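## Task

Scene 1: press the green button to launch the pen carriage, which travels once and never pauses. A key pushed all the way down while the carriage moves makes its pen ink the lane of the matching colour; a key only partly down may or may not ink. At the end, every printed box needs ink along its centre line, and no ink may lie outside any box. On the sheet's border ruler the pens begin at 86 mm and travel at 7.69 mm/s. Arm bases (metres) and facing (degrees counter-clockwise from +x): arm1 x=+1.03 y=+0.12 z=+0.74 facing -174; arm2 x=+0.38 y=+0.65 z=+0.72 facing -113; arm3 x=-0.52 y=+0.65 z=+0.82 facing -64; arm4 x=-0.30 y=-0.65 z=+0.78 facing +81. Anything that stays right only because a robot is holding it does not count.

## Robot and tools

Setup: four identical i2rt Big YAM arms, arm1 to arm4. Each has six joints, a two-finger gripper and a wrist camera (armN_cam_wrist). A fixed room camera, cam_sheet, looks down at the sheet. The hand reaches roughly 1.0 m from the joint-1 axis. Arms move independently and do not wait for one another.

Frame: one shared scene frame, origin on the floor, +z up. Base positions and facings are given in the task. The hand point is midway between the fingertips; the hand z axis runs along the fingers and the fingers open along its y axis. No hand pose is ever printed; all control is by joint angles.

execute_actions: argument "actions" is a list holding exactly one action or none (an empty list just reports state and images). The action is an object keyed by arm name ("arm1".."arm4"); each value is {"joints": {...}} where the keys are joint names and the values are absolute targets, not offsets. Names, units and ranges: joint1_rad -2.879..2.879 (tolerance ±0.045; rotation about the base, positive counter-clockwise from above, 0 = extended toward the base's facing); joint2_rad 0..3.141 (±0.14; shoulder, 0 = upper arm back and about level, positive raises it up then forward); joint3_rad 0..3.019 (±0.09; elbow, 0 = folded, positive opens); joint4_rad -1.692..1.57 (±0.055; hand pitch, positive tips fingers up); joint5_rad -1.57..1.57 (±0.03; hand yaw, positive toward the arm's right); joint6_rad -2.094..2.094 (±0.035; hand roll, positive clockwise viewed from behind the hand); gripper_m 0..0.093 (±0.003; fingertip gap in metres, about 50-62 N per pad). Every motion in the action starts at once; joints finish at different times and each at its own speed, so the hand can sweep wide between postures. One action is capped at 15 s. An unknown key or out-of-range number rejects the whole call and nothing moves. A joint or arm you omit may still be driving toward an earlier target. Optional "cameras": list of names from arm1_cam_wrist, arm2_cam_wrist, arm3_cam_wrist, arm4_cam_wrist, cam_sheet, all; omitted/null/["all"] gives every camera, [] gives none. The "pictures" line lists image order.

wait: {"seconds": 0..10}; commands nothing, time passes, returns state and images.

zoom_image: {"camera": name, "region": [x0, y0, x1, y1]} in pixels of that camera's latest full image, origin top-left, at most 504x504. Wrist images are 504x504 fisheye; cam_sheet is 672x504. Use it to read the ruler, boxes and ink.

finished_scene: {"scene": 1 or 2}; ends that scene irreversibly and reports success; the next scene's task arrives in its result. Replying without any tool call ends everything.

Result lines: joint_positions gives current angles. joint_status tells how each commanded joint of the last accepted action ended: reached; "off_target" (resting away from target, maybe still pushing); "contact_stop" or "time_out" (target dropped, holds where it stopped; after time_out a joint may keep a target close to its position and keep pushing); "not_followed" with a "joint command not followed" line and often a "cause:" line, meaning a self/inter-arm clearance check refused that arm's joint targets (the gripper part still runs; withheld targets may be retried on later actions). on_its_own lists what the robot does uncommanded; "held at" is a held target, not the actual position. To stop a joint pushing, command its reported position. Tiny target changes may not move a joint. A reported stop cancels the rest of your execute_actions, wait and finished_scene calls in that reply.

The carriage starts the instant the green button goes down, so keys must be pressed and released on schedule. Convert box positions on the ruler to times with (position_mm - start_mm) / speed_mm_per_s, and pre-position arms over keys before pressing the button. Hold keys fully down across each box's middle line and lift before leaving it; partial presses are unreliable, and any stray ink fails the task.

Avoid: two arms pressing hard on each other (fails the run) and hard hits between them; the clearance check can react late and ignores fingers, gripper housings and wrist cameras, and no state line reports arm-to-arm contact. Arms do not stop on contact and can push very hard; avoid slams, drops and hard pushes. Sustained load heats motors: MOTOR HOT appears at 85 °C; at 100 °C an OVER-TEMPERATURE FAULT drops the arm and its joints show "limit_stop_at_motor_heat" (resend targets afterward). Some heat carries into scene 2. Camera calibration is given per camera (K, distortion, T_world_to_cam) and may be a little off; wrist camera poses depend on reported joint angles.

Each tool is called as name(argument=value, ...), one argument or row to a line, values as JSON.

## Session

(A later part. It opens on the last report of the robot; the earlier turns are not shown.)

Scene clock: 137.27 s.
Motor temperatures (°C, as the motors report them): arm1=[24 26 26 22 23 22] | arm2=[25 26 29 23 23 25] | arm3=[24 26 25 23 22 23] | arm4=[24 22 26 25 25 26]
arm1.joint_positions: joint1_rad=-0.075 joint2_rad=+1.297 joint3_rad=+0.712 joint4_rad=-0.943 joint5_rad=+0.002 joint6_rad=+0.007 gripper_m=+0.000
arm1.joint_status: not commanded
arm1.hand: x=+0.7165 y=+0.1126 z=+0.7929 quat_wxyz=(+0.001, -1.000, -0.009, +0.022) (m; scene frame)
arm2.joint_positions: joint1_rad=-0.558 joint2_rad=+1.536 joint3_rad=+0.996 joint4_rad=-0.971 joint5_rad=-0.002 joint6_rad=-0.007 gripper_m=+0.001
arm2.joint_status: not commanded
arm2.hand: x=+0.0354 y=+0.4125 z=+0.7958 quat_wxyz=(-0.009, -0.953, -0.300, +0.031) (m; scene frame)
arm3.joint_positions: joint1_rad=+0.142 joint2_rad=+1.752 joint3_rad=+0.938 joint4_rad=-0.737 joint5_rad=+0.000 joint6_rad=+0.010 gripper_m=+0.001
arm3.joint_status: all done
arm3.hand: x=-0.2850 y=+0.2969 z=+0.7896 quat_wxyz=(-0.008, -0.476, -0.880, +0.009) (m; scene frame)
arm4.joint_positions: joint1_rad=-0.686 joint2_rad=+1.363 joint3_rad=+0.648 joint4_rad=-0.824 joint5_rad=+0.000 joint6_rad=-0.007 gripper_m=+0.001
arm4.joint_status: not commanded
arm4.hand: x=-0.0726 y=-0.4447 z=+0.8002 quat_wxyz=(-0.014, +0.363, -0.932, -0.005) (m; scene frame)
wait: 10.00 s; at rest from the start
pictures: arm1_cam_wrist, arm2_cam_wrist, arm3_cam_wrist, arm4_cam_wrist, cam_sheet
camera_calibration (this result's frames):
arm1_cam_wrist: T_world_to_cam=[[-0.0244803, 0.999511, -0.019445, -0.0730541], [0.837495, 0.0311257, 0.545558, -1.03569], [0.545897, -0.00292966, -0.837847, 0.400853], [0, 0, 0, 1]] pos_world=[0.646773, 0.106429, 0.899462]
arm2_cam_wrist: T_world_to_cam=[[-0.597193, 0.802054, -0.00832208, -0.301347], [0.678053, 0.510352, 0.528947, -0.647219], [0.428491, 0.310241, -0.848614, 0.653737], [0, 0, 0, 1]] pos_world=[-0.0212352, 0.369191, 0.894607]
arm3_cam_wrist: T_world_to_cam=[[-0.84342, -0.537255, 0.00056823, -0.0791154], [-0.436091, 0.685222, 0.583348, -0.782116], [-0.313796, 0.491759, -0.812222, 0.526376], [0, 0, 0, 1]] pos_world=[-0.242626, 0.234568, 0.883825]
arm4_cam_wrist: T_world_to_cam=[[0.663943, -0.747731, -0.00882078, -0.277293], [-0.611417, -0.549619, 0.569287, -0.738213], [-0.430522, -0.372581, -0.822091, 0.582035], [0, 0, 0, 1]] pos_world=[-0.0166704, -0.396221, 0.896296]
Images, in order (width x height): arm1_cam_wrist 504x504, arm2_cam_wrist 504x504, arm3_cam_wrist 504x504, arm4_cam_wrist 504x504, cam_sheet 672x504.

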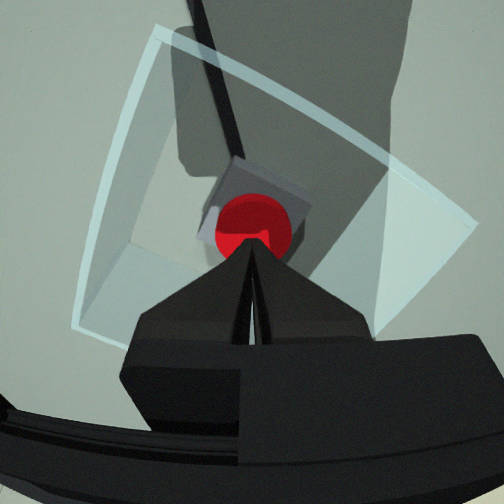

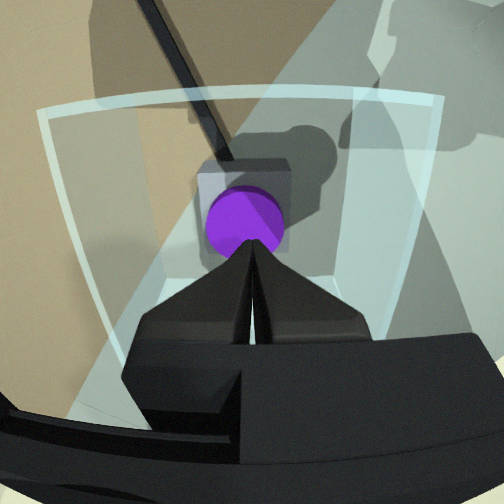

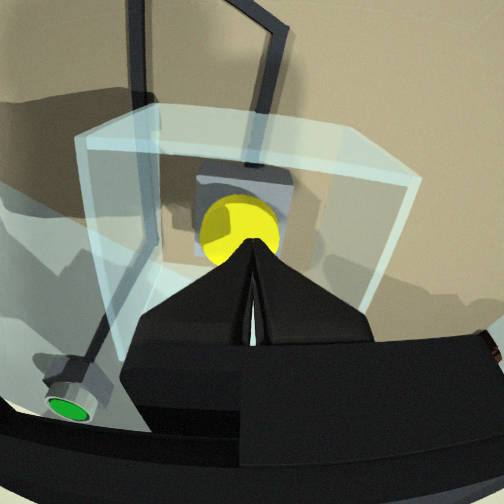

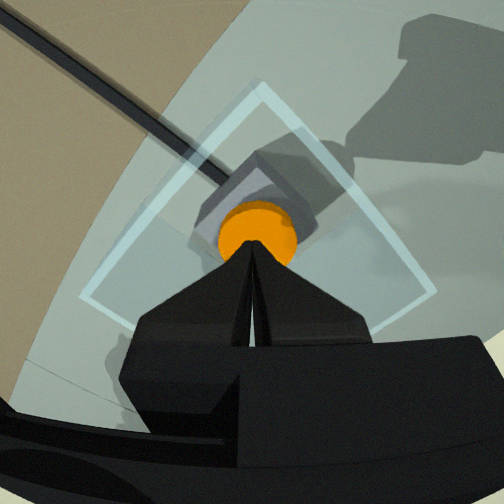

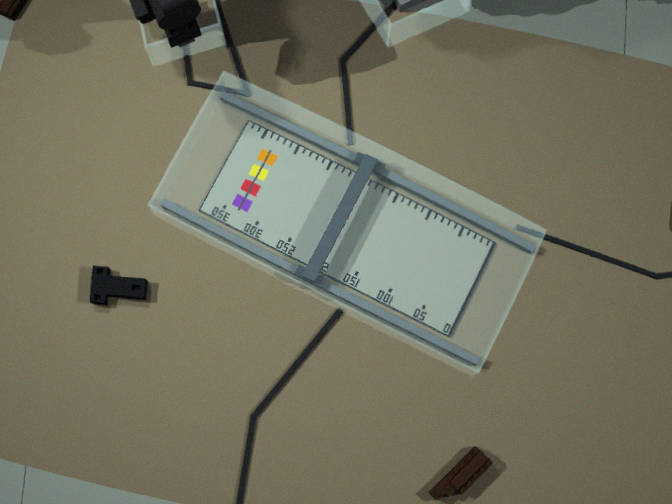

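wait(
  seconds=10,
)

wait(
  seconds=3.1,
)

execute_actions(
  actions=[
    {"arm1":{"joints":{"joint2_rad":1.47}},"arm2":{"joints":{"joint2_rad":1.69}},"arm3":{"joints":{"joint2_rad":1.89}},"arm4":{"joints":{"joint2_rad":1.53}}},
  ],
  cameras=[],
)

wait(
  seconds=0.8,
)

execute_actions(
  actions=[
    {"arm1":{"joints":{"joint2_rad":1.28}},"arm2":{"joints":{"joint2_rad":1.52}},"arm3":{"joints":{"joint2_rad":1.73}},"arm4":{"joints":{"joint2_rad":1.35}}},
  ],
  cameras=[],
)

wait(
  seconds=5,
)

Scene clock: 150.20 s.
Motor temperatures (°C, as the motors report them): arm1=[24 26 26 22 23 22] | arm2=[25 26 29 23 23 25] | arm3=[24 26 25 23 22 23] | arm4=[24 22 26 25 25 26]
arm1.joint_positions: joint1_rad=-0.075 joint2_rad=+1.297 joint3_rad=+0.712 joint4_rad=-0.943 joint5_rad=+0.002 joint6_rad=+0.007 gripper_m=+0.000
arm1.joint_status: not commanded
arm1.hand: x=+0.7165 y=+0.1126 z=+0.7929 quat_wxyz=(+0.001, -1.000, -0.009, +0.022) (m; scene frame)
arm2.joint_positions: joint1_rad=-0.558 joint2_rad=+1.536 joint3_rad=+0.996 joint4_rad=-0.971 joint5_rad=-0.002 joint6_rad=-0.007 gripper_m=+0.001
arm2.joint_status: not commanded
arm2.hand: x=+0.0354 y=+0.4125 z=+0.7958 quat_wxyz=(-0.009, -0.953, -0.300, +0.031) (m; scene frame)
arm3.joint_positions: joint1_rad=+0.142 joint2_rad=+1.752 joint3_rad=+0.938 joint4_rad=-0.737 joint5_rad=+0.000 joint6_rad=+0.010 gripper_m=+0.001
arm3.joint_status: all done
arm3.hand: x=-0.2850 y=+0.2969 z=+0.7896 quat_wxyz=(-0.008, -0.476, -0.880, +0.009) (m; scene frame)
arm4.joint_positions: joint1_rad=-0.686 joint2_rad=+1.363 joint3_rad=+0.648 joint4_rad=-0.824 joint5_rad=+0.000 joint6_rad=-0.007 gripper_m=+0.001
arm4.joint_status: not commanded
arm4.hand: x=-0.0726 y=-0.4447 z=+0.8002 quat_wxyz=(-0.014, +0.363, -0.932, -0.005) (m; scene frame)
wait: 10.00 s; at rest from the start
pictures: arm1_cam_wrist, arm2_cam_wrist, arm3_cam_wrist, arm4_cam_wrist, cam_sheet
camera_calibration (this result's frames):
arm1_cam_wrist: T_world_to_cam=[[-0.0244803, 0.999511, -0.019445, -0.0730541], [0.837495, 0.0311257, 0.545558, -1.03569], [0.545897, -0.00292966, -0.837847, 0.400853], [0, 0, 0, 1]] pos_world=[0.646773, 0.106429, 0.899462]
arm2_cam_wrist: T_world_to_cam=[[-0.597193, 0.802054, -0.00832208, -0.301347], [0.678053, 0.510352, 0.528947, -0.647219], [0.428491, 0.310241, -0.848614, 0.653737], [0, 0, 0, 1]] pos_world=[-0.0212352, 0.369191, 0.894607]
arm3_cam_wrist: T_world_to_cam=[[-0.84342, -0.537255, 0.00056823, -0.0791154], [-0.436091, 0.685222, 0.583348, -0.782116], [-0.313796, 0.491759, -0.812222, 0.526376], [0, 0, 0, 1]] pos_world=[-0.242626, 0.234568, 0.883825]
arm4_cam_wrist: T_world_to_cam=[[0.663943, -0.747731, -0.00882078, -0.277293], [-0.611417, -0.549619, 0.569287, -0.738213], [-0.430522, -0.372581, -0.822091, 0.582035], [0, 0, 0, 1]] pos_world=[-0.0166704, -0.396221, 0.896296]
Images, in order (width x height): arm1_cam_wrist 504x504, arm2_cam_wrist 504x504, arm3_cam_wrist 504x504, arm4_cam_wrist 504x504, cam_sheet 672x504.

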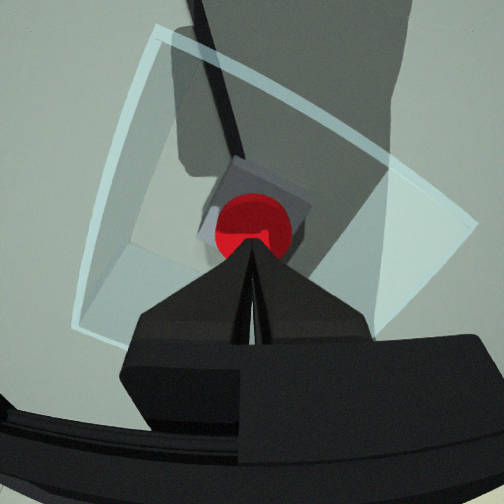

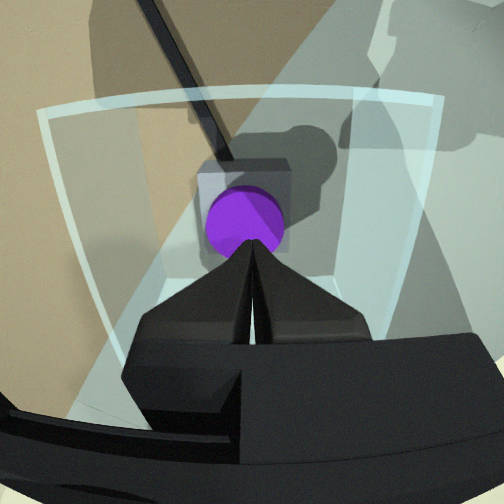

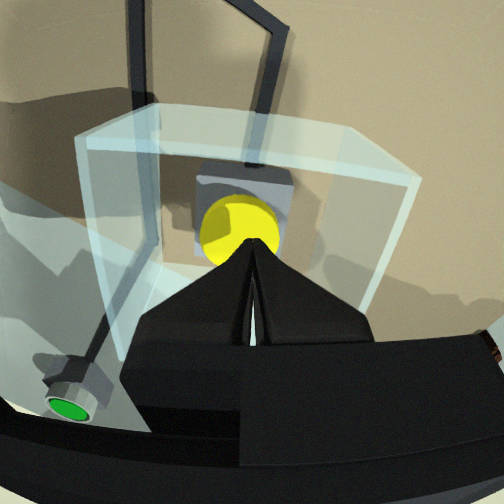

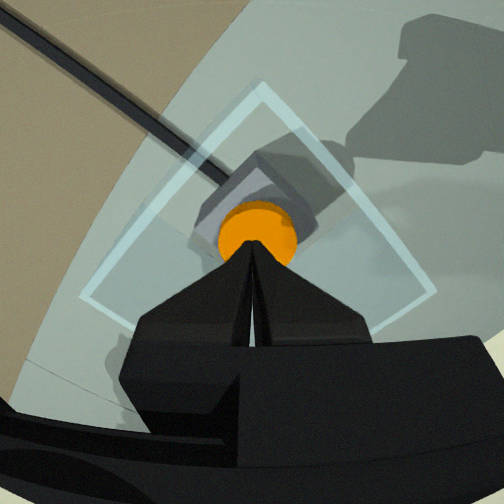

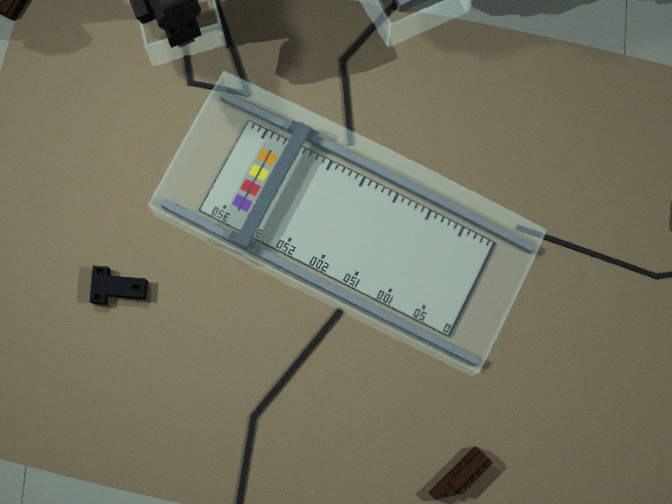

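Scene clock: 153.30 s.
Motor temperatures (°C, as the motors report them): arm1=[24 26 26 22 23 22] | arm2=[25 26 29 23 23 25] | arm3=[24 26 25 23 22 23] | arm4=[24 22 26 25 25 26]
arm1.joint_positions: joint1_rad=-0.075 joint2_rad=+1.297 joint3_rad=+0.712 joint4_rad=-0.943 joint5_rad=+0.002 joint6_rad=+0.007 gripper_m=+0.000
arm1.joint_status: not commanded
arm1.hand: x=+0.7165 y=+0.1126 z=+0.7929 quat_wxyz=(+0.001, -1.000, -0.009, +0.022) (m; scene frame)
arm2.joint_positions: joint1_rad=-0.558 joint2_rad=+1.536 joint3_rad=+0.996 joint4_rad=-0.971 joint5_rad=-0.002 joint6_rad=-0.007 gripper_m=+0.001
arm2.joint_status: not commanded
arm2.hand: x=+0.0354 y=+0.4125 z=+0.7958 quat_wxyz=(-0.009, -0.953, -0.300, +0.031) (m; scene frame)
arm3.joint_positions: joint1_rad=+0.142 joint2_rad=+1.752 joint3_rad=+0.938 joint4_rad=-0.737 joint5_rad=+0.000 joint6_rad=+0.010 gripper_m=+0.001
arm3.joint_status: all done
arm3.hand: x=-0.2850 y=+0.2969 z=+0.7896 quat_wxyz=(-0.008, -0.476, -0.880, +0.009) (m; scene frame)
arm4.joint_positions: joint1_rad=-0.686 joint2_rad=+1.363 joint3_rad=+0.648 joint4_rad=-0.824 joint5_rad=+0.000 joint6_rad=-0.007 gripper_m=+0.001
arm4.joint_status: not commanded
arm4.hand: x=-0.0726 y=-0.4447 z=+0.8002 quat_wxyz=(-0.014, +0.363, -0.932, -0.005) (m; scene frame)
wait: 3.10 s; at rest by 0.27 s
pictures: arm1_cam_wrist, arm2_cam_wrist, arm3_cam_wrist, arm4_cam_wrist, cam_sheet
camera_calibration (this result's frames):
arm1_cam_wrist: T_world_to_cam=[[-0.0244803, 0.999511, -0.019445, -0.0730541], [0.837495, 0.0311257, 0.545558, -1.03569], [0.545897, -0.00292966, -0.837847, 0.400853], [0, 0, 0, 1]] pos_world=[0.646773, 0.106429, 0.899462]
arm2_cam_wrist: T_world_to_cam=[[-0.597193, 0.802054, -0.00832208, -0.301347], [0.678053, 0.510352, 0.528947, -0.647219], [0.428491, 0.310241, -0.848614, 0.653737], [0, 0, 0, 1]] pos_world=[-0.0212352, 0.369191, 0.894607]
arm3_cam_wrist: T_world_to_cam=[[-0.84342, -0.537255, 0.00056823, -0.0791154], [-0.436091, 0.685222, 0.583348, -0.782116], [-0.313796, 0.491759, -0.812222, 0.526376], [0, 0, 0, 1]] pos_world=[-0.242626, 0.234568, 0.883825]
arm4_cam_wrist: T_world_to_cam=[[0.663943, -0.747731, -0.00882078, -0.277293], [-0.611417, -0.549619, 0.569287, -0.738213], [-0.430522, -0.372581, -0.822091, 0.582035], [0, 0, 0, 1]] pos_world=[-0.0166704, -0.396221, 0.896296]
Images, in order (width x height): arm1_cam_wrist 504x504, arm2_cam_wrist 504x504, arm3_cam_wrist 504x504, arm4_cam_wrist 504x504, cam_sheet 672x504.

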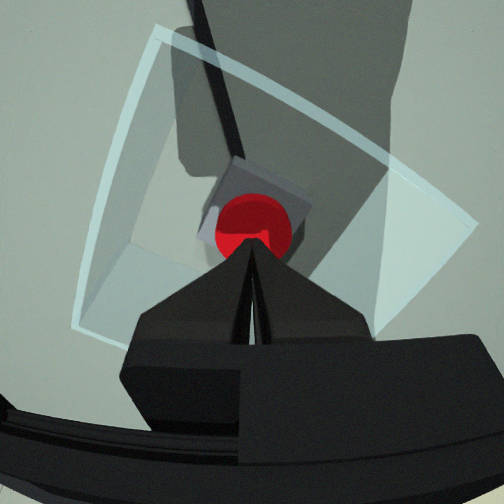

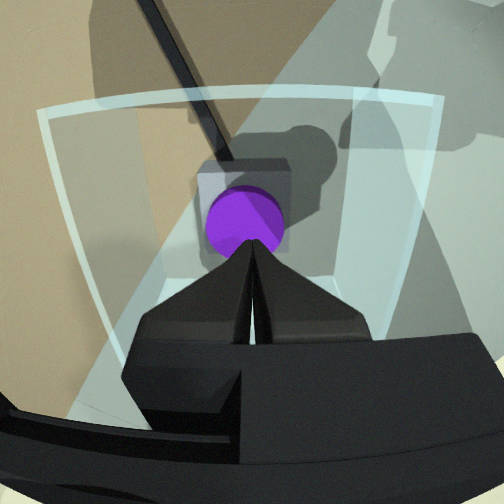

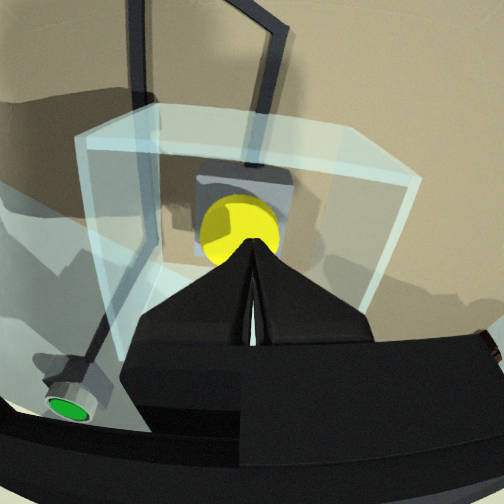

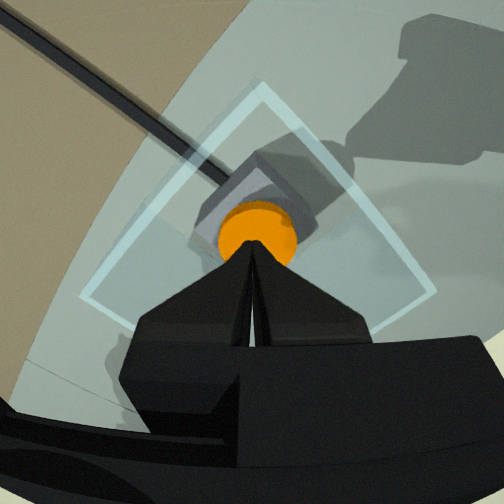

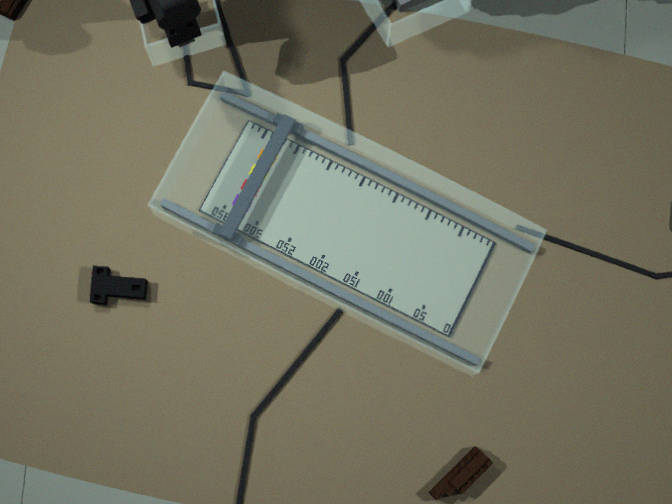

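Scene clock: 154.10 s.
Motor temperatures (°C, as the motors report them): arm1=[24 26 26 22 23 22] | arm2=[25 26 29 23 23 25] | arm3=[24 26 25 23 22 23] | arm4=[24 22 26 25 25 26]
arm1.joint_positions: joint1_rad=-0.075 joint2_rad=+1.418 joint3_rad=+0.728 joint4_rad=-0.942 joint5_rad=+0.002 joint6_rad=+0.007 gripper_m=+0.000
arm1.joint_status: all done
arm1.hand: x=+0.7191 y=+0.1127 z=+0.7628 quat_wxyz=(+0.002, -1.000, -0.009, -0.030) (m; scene frame)
arm2.joint_positions: joint1_rad=-0.558 joint2_rad=+1.625 joint3_rad=+1.013 joint4_rad=-0.966 joint5_rad=-0.002 joint6_rad=-0.007 gripper_m=+0.001
arm2.joint_status: all done
arm2.hand: x=+0.0336 y=+0.4113 z=+0.7659 quat_wxyz=(+0.001, -0.954, -0.300, -0.001) (m; scene frame)
arm3.joint_positions: joint1_rad=+0.142 joint2_rad=+1.822 joint3_rad=+0.950 joint4_rad=-0.732 joint5_rad=+0.000 joint6_rad=+0.010 gripper_m=+0.001
arm3.joint_status: all done
arm3.hand: x=-0.2877 y=+0.3006 z=+0.7645 quat_wxyz=(+0.015, -0.476, -0.879, -0.004) (m; scene frame)
arm4.joint_positions: joint1_rad=-0.686 joint2_rad=+1.472 joint3_rad=+0.665 joint4_rad=-0.829 joint5_rad=+0.000 joint6_rad=-0.007 gripper_m=+0.001
arm4.joint_status: all done
arm4.hand: x=-0.0770 y=-0.4487 z=+0.7743 quat_wxyz=(+0.031, +0.363, -0.931, +0.012) (m; scene frame)
pictures: none
No camera images: the call's "cameras" was empty. Leave "cameras" out to get every camera's image.

Scene clock: 154.90 s.
Motor temperatures (°C, as the motors report them): arm1=[24 26 26 22 23 22] | arm2=[25 26 29 23 23 25] | arm3=[24 26 25 23 22 23] | arm4=[24 22 26 25 25 26]
arm1.joint_positions: joint1_rad=-0.075 joint2_rad=+1.418 joint3_rad=+0.728 joint4_rad=-0.942 joint5_rad=+0.002 joint6_rad=+0.007 gripper_m=+0.000
arm1.joint_status: all done
arm1.hand: x=+0.7191 y=+0.1127 z=+0.7628 quat_wxyz=(+0.002, -1.000, -0.009, -0.030) (m; scene frame)
arm2.joint_positions: joint1_rad=-0.558 joint2_rad=+1.625 joint3_rad=+1.013 joint4_rad=-0.966 joint5_rad=-0.002 joint6_rad=-0.007 gripper_m=+0.001
arm2.joint_status: all done
arm2.hand: x=+0.0336 y=+0.4113 z=+0.7659 quat_wxyz=(+0.001, -0.954, -0.300, -0.001) (m; scene frame)
arm3.joint_positions: joint1_rad=+0.142 joint2_rad=+1.822 joint3_rad=+0.950 joint4_rad=-0.732 joint5_rad=+0.000 joint6_rad=+0.010 gripper_m=+0.001
arm3.joint_status: all done
arm3.hand: x=-0.2877 y=+0.3006 z=+0.7645 quat_wxyz=(+0.015, -0.476, -0.879, -0.004) (m; scene frame)
arm4.joint_positions: joint1_rad=-0.686 joint2_rad=+1.472 joint3_rad=+0.665 joint4_rad=-0.829 joint5_rad=+0.000 joint6_rad=-0.007 gripper_m=+0.001
arm4.joint_status: all done
arm4.hand: x=-0.0770 y=-0.4487 z=+0.7743 quat_wxyz=(+0.031, +0.363, -0.931, +0.012) (m; scene frame)
wait: 0.80 s; at rest by 0.27 s
pictures: arm1_cam_wrist, arm2_cam_wrist, arm3_cam_wrist, arm4_cam_wrist, cam_sheet
camera_calibration (this result's frames):
arm1_cam_wrist: T_world_to_cam=[[-0.0224315, 0.999565, -0.0191689, -0.0753474], [0.776744, 0.029496, 0.629126, -1.04133], [0.629417, -0.000777058, -0.777067, 0.267616], [0, 0, 0, 1]] pos_world=[0.638717, 0.106238, 0.861641]
arm2_cam_wrist: T_world_to_cam=[[-0.596499, 0.802541, -0.0107651, -0.300118], [0.647359, 0.489, 0.584641, -0.662489], [0.474463, 0.341769, -0.811221, 0.586376], [0, 0, 0, 1]] pos_world=[-0.0283651, 0.364409, 0.859767]
arm3_cam_wrist: T_world_to_cam=[[-0.843598, -0.536972, 0.00172464, -0.080407], [-0.418021, 0.658732, 0.625564, -0.790224], [-0.337047, 0.527004, -0.780171, 0.461507], [0, 0, 0, 1]] pos_world=[-0.242612, 0.234153, 0.854529]
arm4_cam_wrist: T_world_to_cam=[[0.66336, -0.748259, -0.00782766, -0.278626], [-0.568099, -0.510395, 0.64557, -0.766474], [-0.487049, -0.423799, -0.763661, 0.484893], [0, 0, 0, 1]] pos_world=[-0.0144371, -0.394192, 0.862926]
Images, in order (width x height): arm1_cam_wrist 504x504, arm2_cam_wrist 504x504, arm3_cam_wrist 504x504, arm4_cam_wrist 504x504, cam_sheet 672x504.

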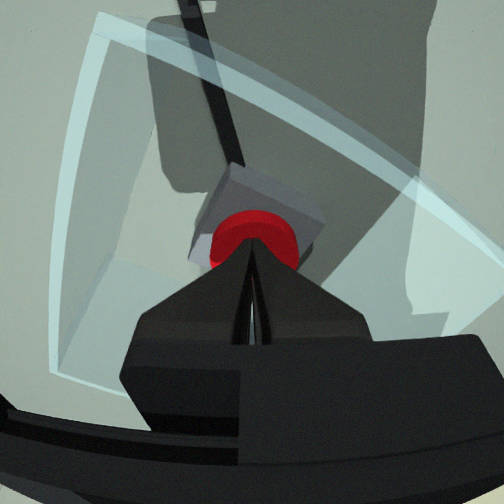

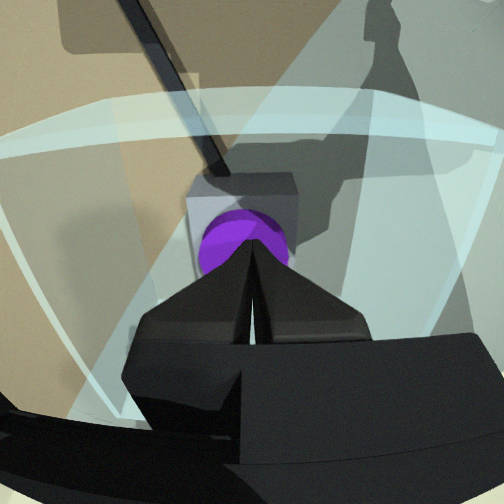

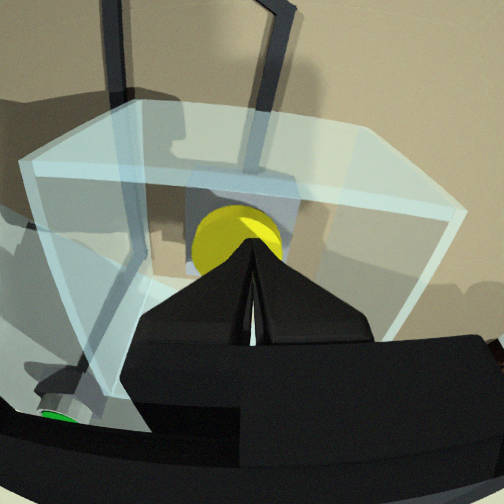

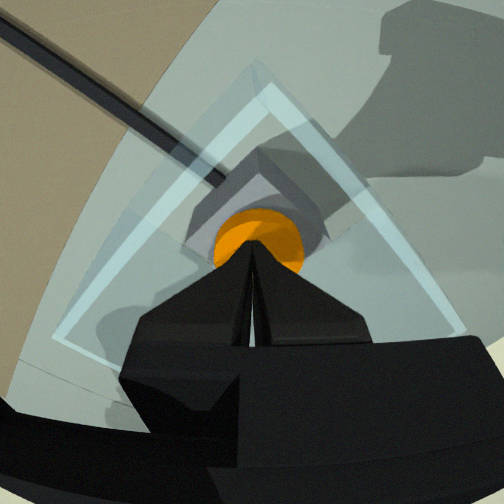

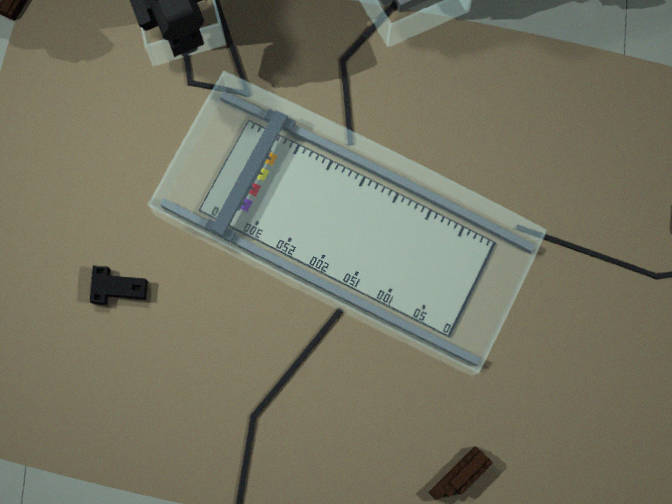

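Scene clock: 155.93 s.
Motor temperatures (°C, as the motors report them): arm1=[24 26 26 22 23 22] | arm2=[25 26 29 23 23 25] | arm3=[24 26 25 23 22 23] | arm4=[24 22 26 25 25 26]
arm1.joint_positions: joint1_rad=-0.075 joint2_rad=+1.274 joint3_rad=+0.711 joint4_rad=-0.939 joint5_rad=+0.002 joint6_rad=+0.007 gripper_m=+0.000
arm1.joint_status: all done
arm1.hand: x=+0.7145 y=+0.1125 z=+0.7991 quat_wxyz=(+0.001, -0.999, -0.009, +0.034) (m; scene frame)
arm2.joint_positions: joint1_rad=-0.558 joint2_rad=+1.521 joint3_rad=+1.013 joint4_rad=-0.965 joint5_rad=-0.002 joint6_rad=-0.007 gripper_m=+0.001
arm2.joint_status: all done
arm2.hand: x=+0.0277 y=+0.4071 z=+0.8078 quat_wxyz=(-0.015, -0.952, -0.300, +0.050) (m; scene frame)
arm3.joint_positions: joint1_rad=+0.142 joint2_rad=+1.730 joint3_rad=+0.943 joint4_rad=-0.730 joint5_rad=+0.000 joint6_rad=+0.010 gripper_m=+0.001
arm3.joint_status: all done
arm3.hand: x=-0.2807 y=+0.2906 z=+0.7998 quat_wxyz=(-0.023, -0.475, -0.879, +0.016) (m; scene frame)
arm4.joint_positions: joint1_rad=-0.686 joint2_rad=+1.347 joint3_rad=+0.645 joint4_rad=-0.822 joint5_rad=+0.000 joint6_rad=-0.007 gripper_m=+0.001
arm4.joint_status: all done
arm4.hand: x=-0.0718 y=-0.4440 z=+0.8043 quat_wxyz=(-0.022, +0.363, -0.932, -0.008) (m; scene frame)
pictures: none
No camera images: the call's "cameras" was empty. Leave "cameras" out to get every camera's image.

Scene clock: 160.93 s.
Motor temperatures (°C, as the motors report them): arm1=[24 26 26 22 23 22] | arm2=[25 26 29 23 23 25] | arm3=[24 26 25 23 22 23] | arm4=[24 22 26 25 25 26]
arm1.joint_positions: joint1_rad=-0.075 joint2_rad=+1.274 joint3_rad=+0.711 joint4_rad=-0.939 joint5_rad=+0.002 joint6_rad=+0.007 gripper_m=+0.000
arm1.joint_status: all done
arm1.hand: x=+0.7145 y=+0.1125 z=+0.7991 quat_wxyz=(+0.001, -0.999, -0.009, +0.034) (m; scene frame)
arm2.joint_positions: joint1_rad=-0.558 joint2_rad=+1.521 joint3_rad=+1.013 joint4_rad=-0.965 joint5_rad=-0.002 joint6_rad=-0.007 gripper_m=+0.001
arm2.joint_status: all done
arm2.hand: x=+0.0277 y=+0.4071 z=+0.8078 quat_wxyz=(-0.015, -0.952, -0.300, +0.050) (m; scene frame)
arm3.joint_positions: joint1_rad=+0.142 joint2_rad=+1.730 joint3_rad=+0.943 joint4_rad=-0.730 joint5_rad=+0.000 joint6_rad=+0.010 gripper_m=+0.001
arm3.joint_status: all done
arm3.hand: x=-0.2807 y=+0.2906 z=+0.7998 quat_wxyz=(-0.023, -0.475, -0.879, +0.016) (m; scene frame)
arm4.joint_positions: joint1_rad=-0.686 joint2_rad=+1.347 joint3_rad=+0.645 joint4_rad=-0.822 joint5_rad=+0.000 joint6_rad=-0.007 gripper_m=+0.001
arm4.joint_status: all done
arm4.hand: x=-0.0718 y=-0.4440 z=+0.8043 quat_wxyz=(-0.022, +0.363, -0.932, -0.008) (m; scene frame)
wait: 5.00 s; at rest by 0.27 s
pictures: arm1_cam_wrist, arm2_cam_wrist, arm3_cam_wrist, arm4_cam_wrist, cam_sheet
camera_calibration (this result's frames):
arm1_cam_wrist: T_world_to_cam=[[-0.0249828, 0.999498, -0.0194801, -0.0725374], [0.850959, 0.0314883, 0.524288, -1.03009], [0.524638, -0.00347855, -0.851318, 0.433204], [0, 0, 0, 1]] pos_world=[0.647478, 0.106444, 0.907446]
arm2_cam_wrist: T_world_to_cam=[[-0.597524, 0.801821, -0.00692461, -0.302582], [0.693942, 0.521419, 0.496556, -0.624372], [0.40176, 0.291898, -0.867977, 0.692789], [0, 0, 0, 1]] pos_world=[-0.0258569, 0.365952, 0.909265]
arm3_cam_wrist: T_world_to_cam=[[-0.843291, -0.537458, -0.000145929, -0.0782147], [-0.446764, 0.700838, 0.556083, -0.767565], [-0.298769, 0.469004, -0.831127, 0.564985], [0, 0, 0, 1]] pos_world=[-0.240079, 0.230921, 0.896393]
arm4_cam_wrist: T_world_to_cam=[[0.664047, -0.747637, -0.00897875, -0.27707], [-0.6181, -0.55567, 0.556042, -0.732171], [-0.420707, -0.363688, -0.831105, 0.597938], [0, 0, 0, 1]] pos_world=[-0.0170107, -0.396531, 0.90158]
Images, in order (width x height): arm1_cam_wrist 504x504, arm2_cam_wrist 504x504, arm3_cam_wrist 504x504, arm4_cam_wrist 504x504, cam_sheet 672x504.

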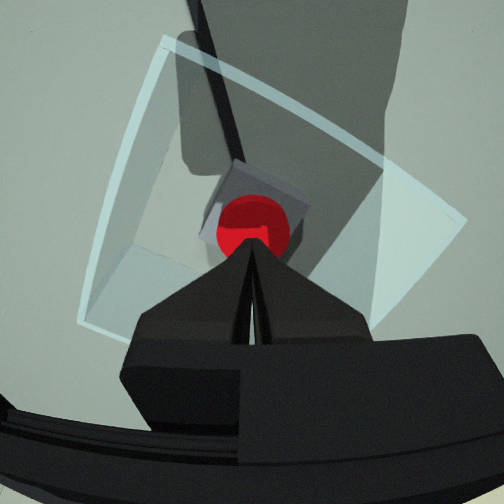

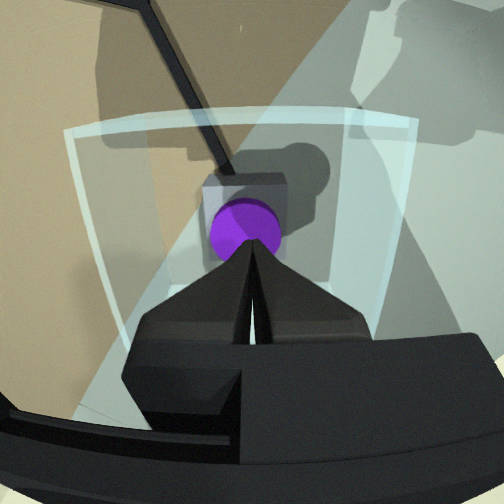

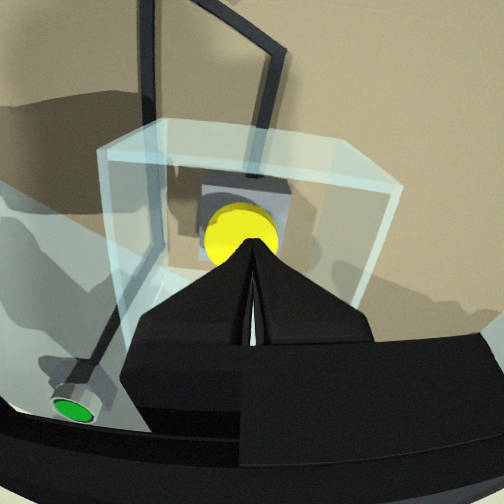

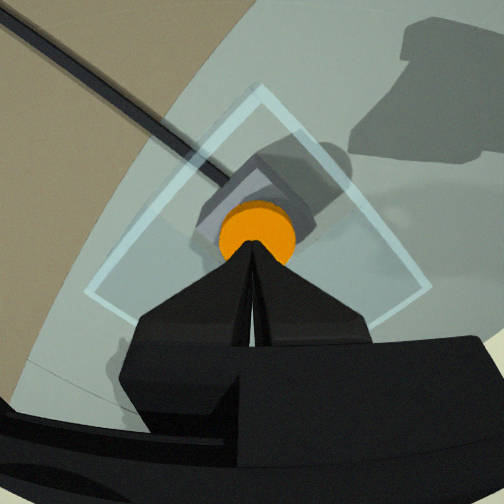

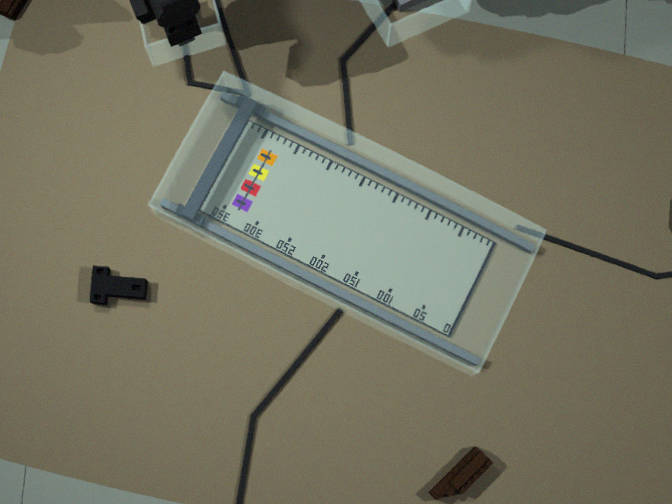

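zoom_image(
  camera="cam_sheet",
  region=[215, 135, 305, 225],
)

Region (215, 135, 305, 225) of cam_sheet's 672x504 image, scaled by 5.600, with more detail than that image has.

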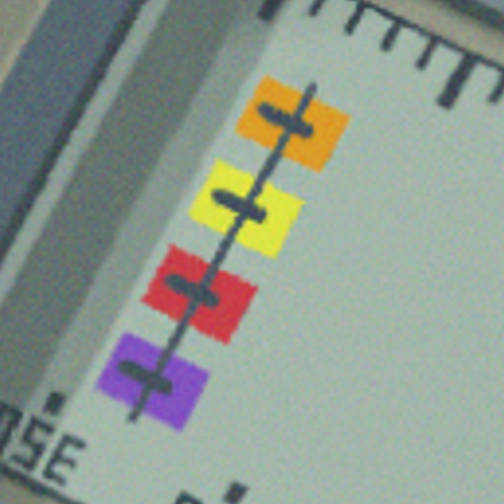

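finished_scene(
  scene=1,
)

The scene is finished: the task was done.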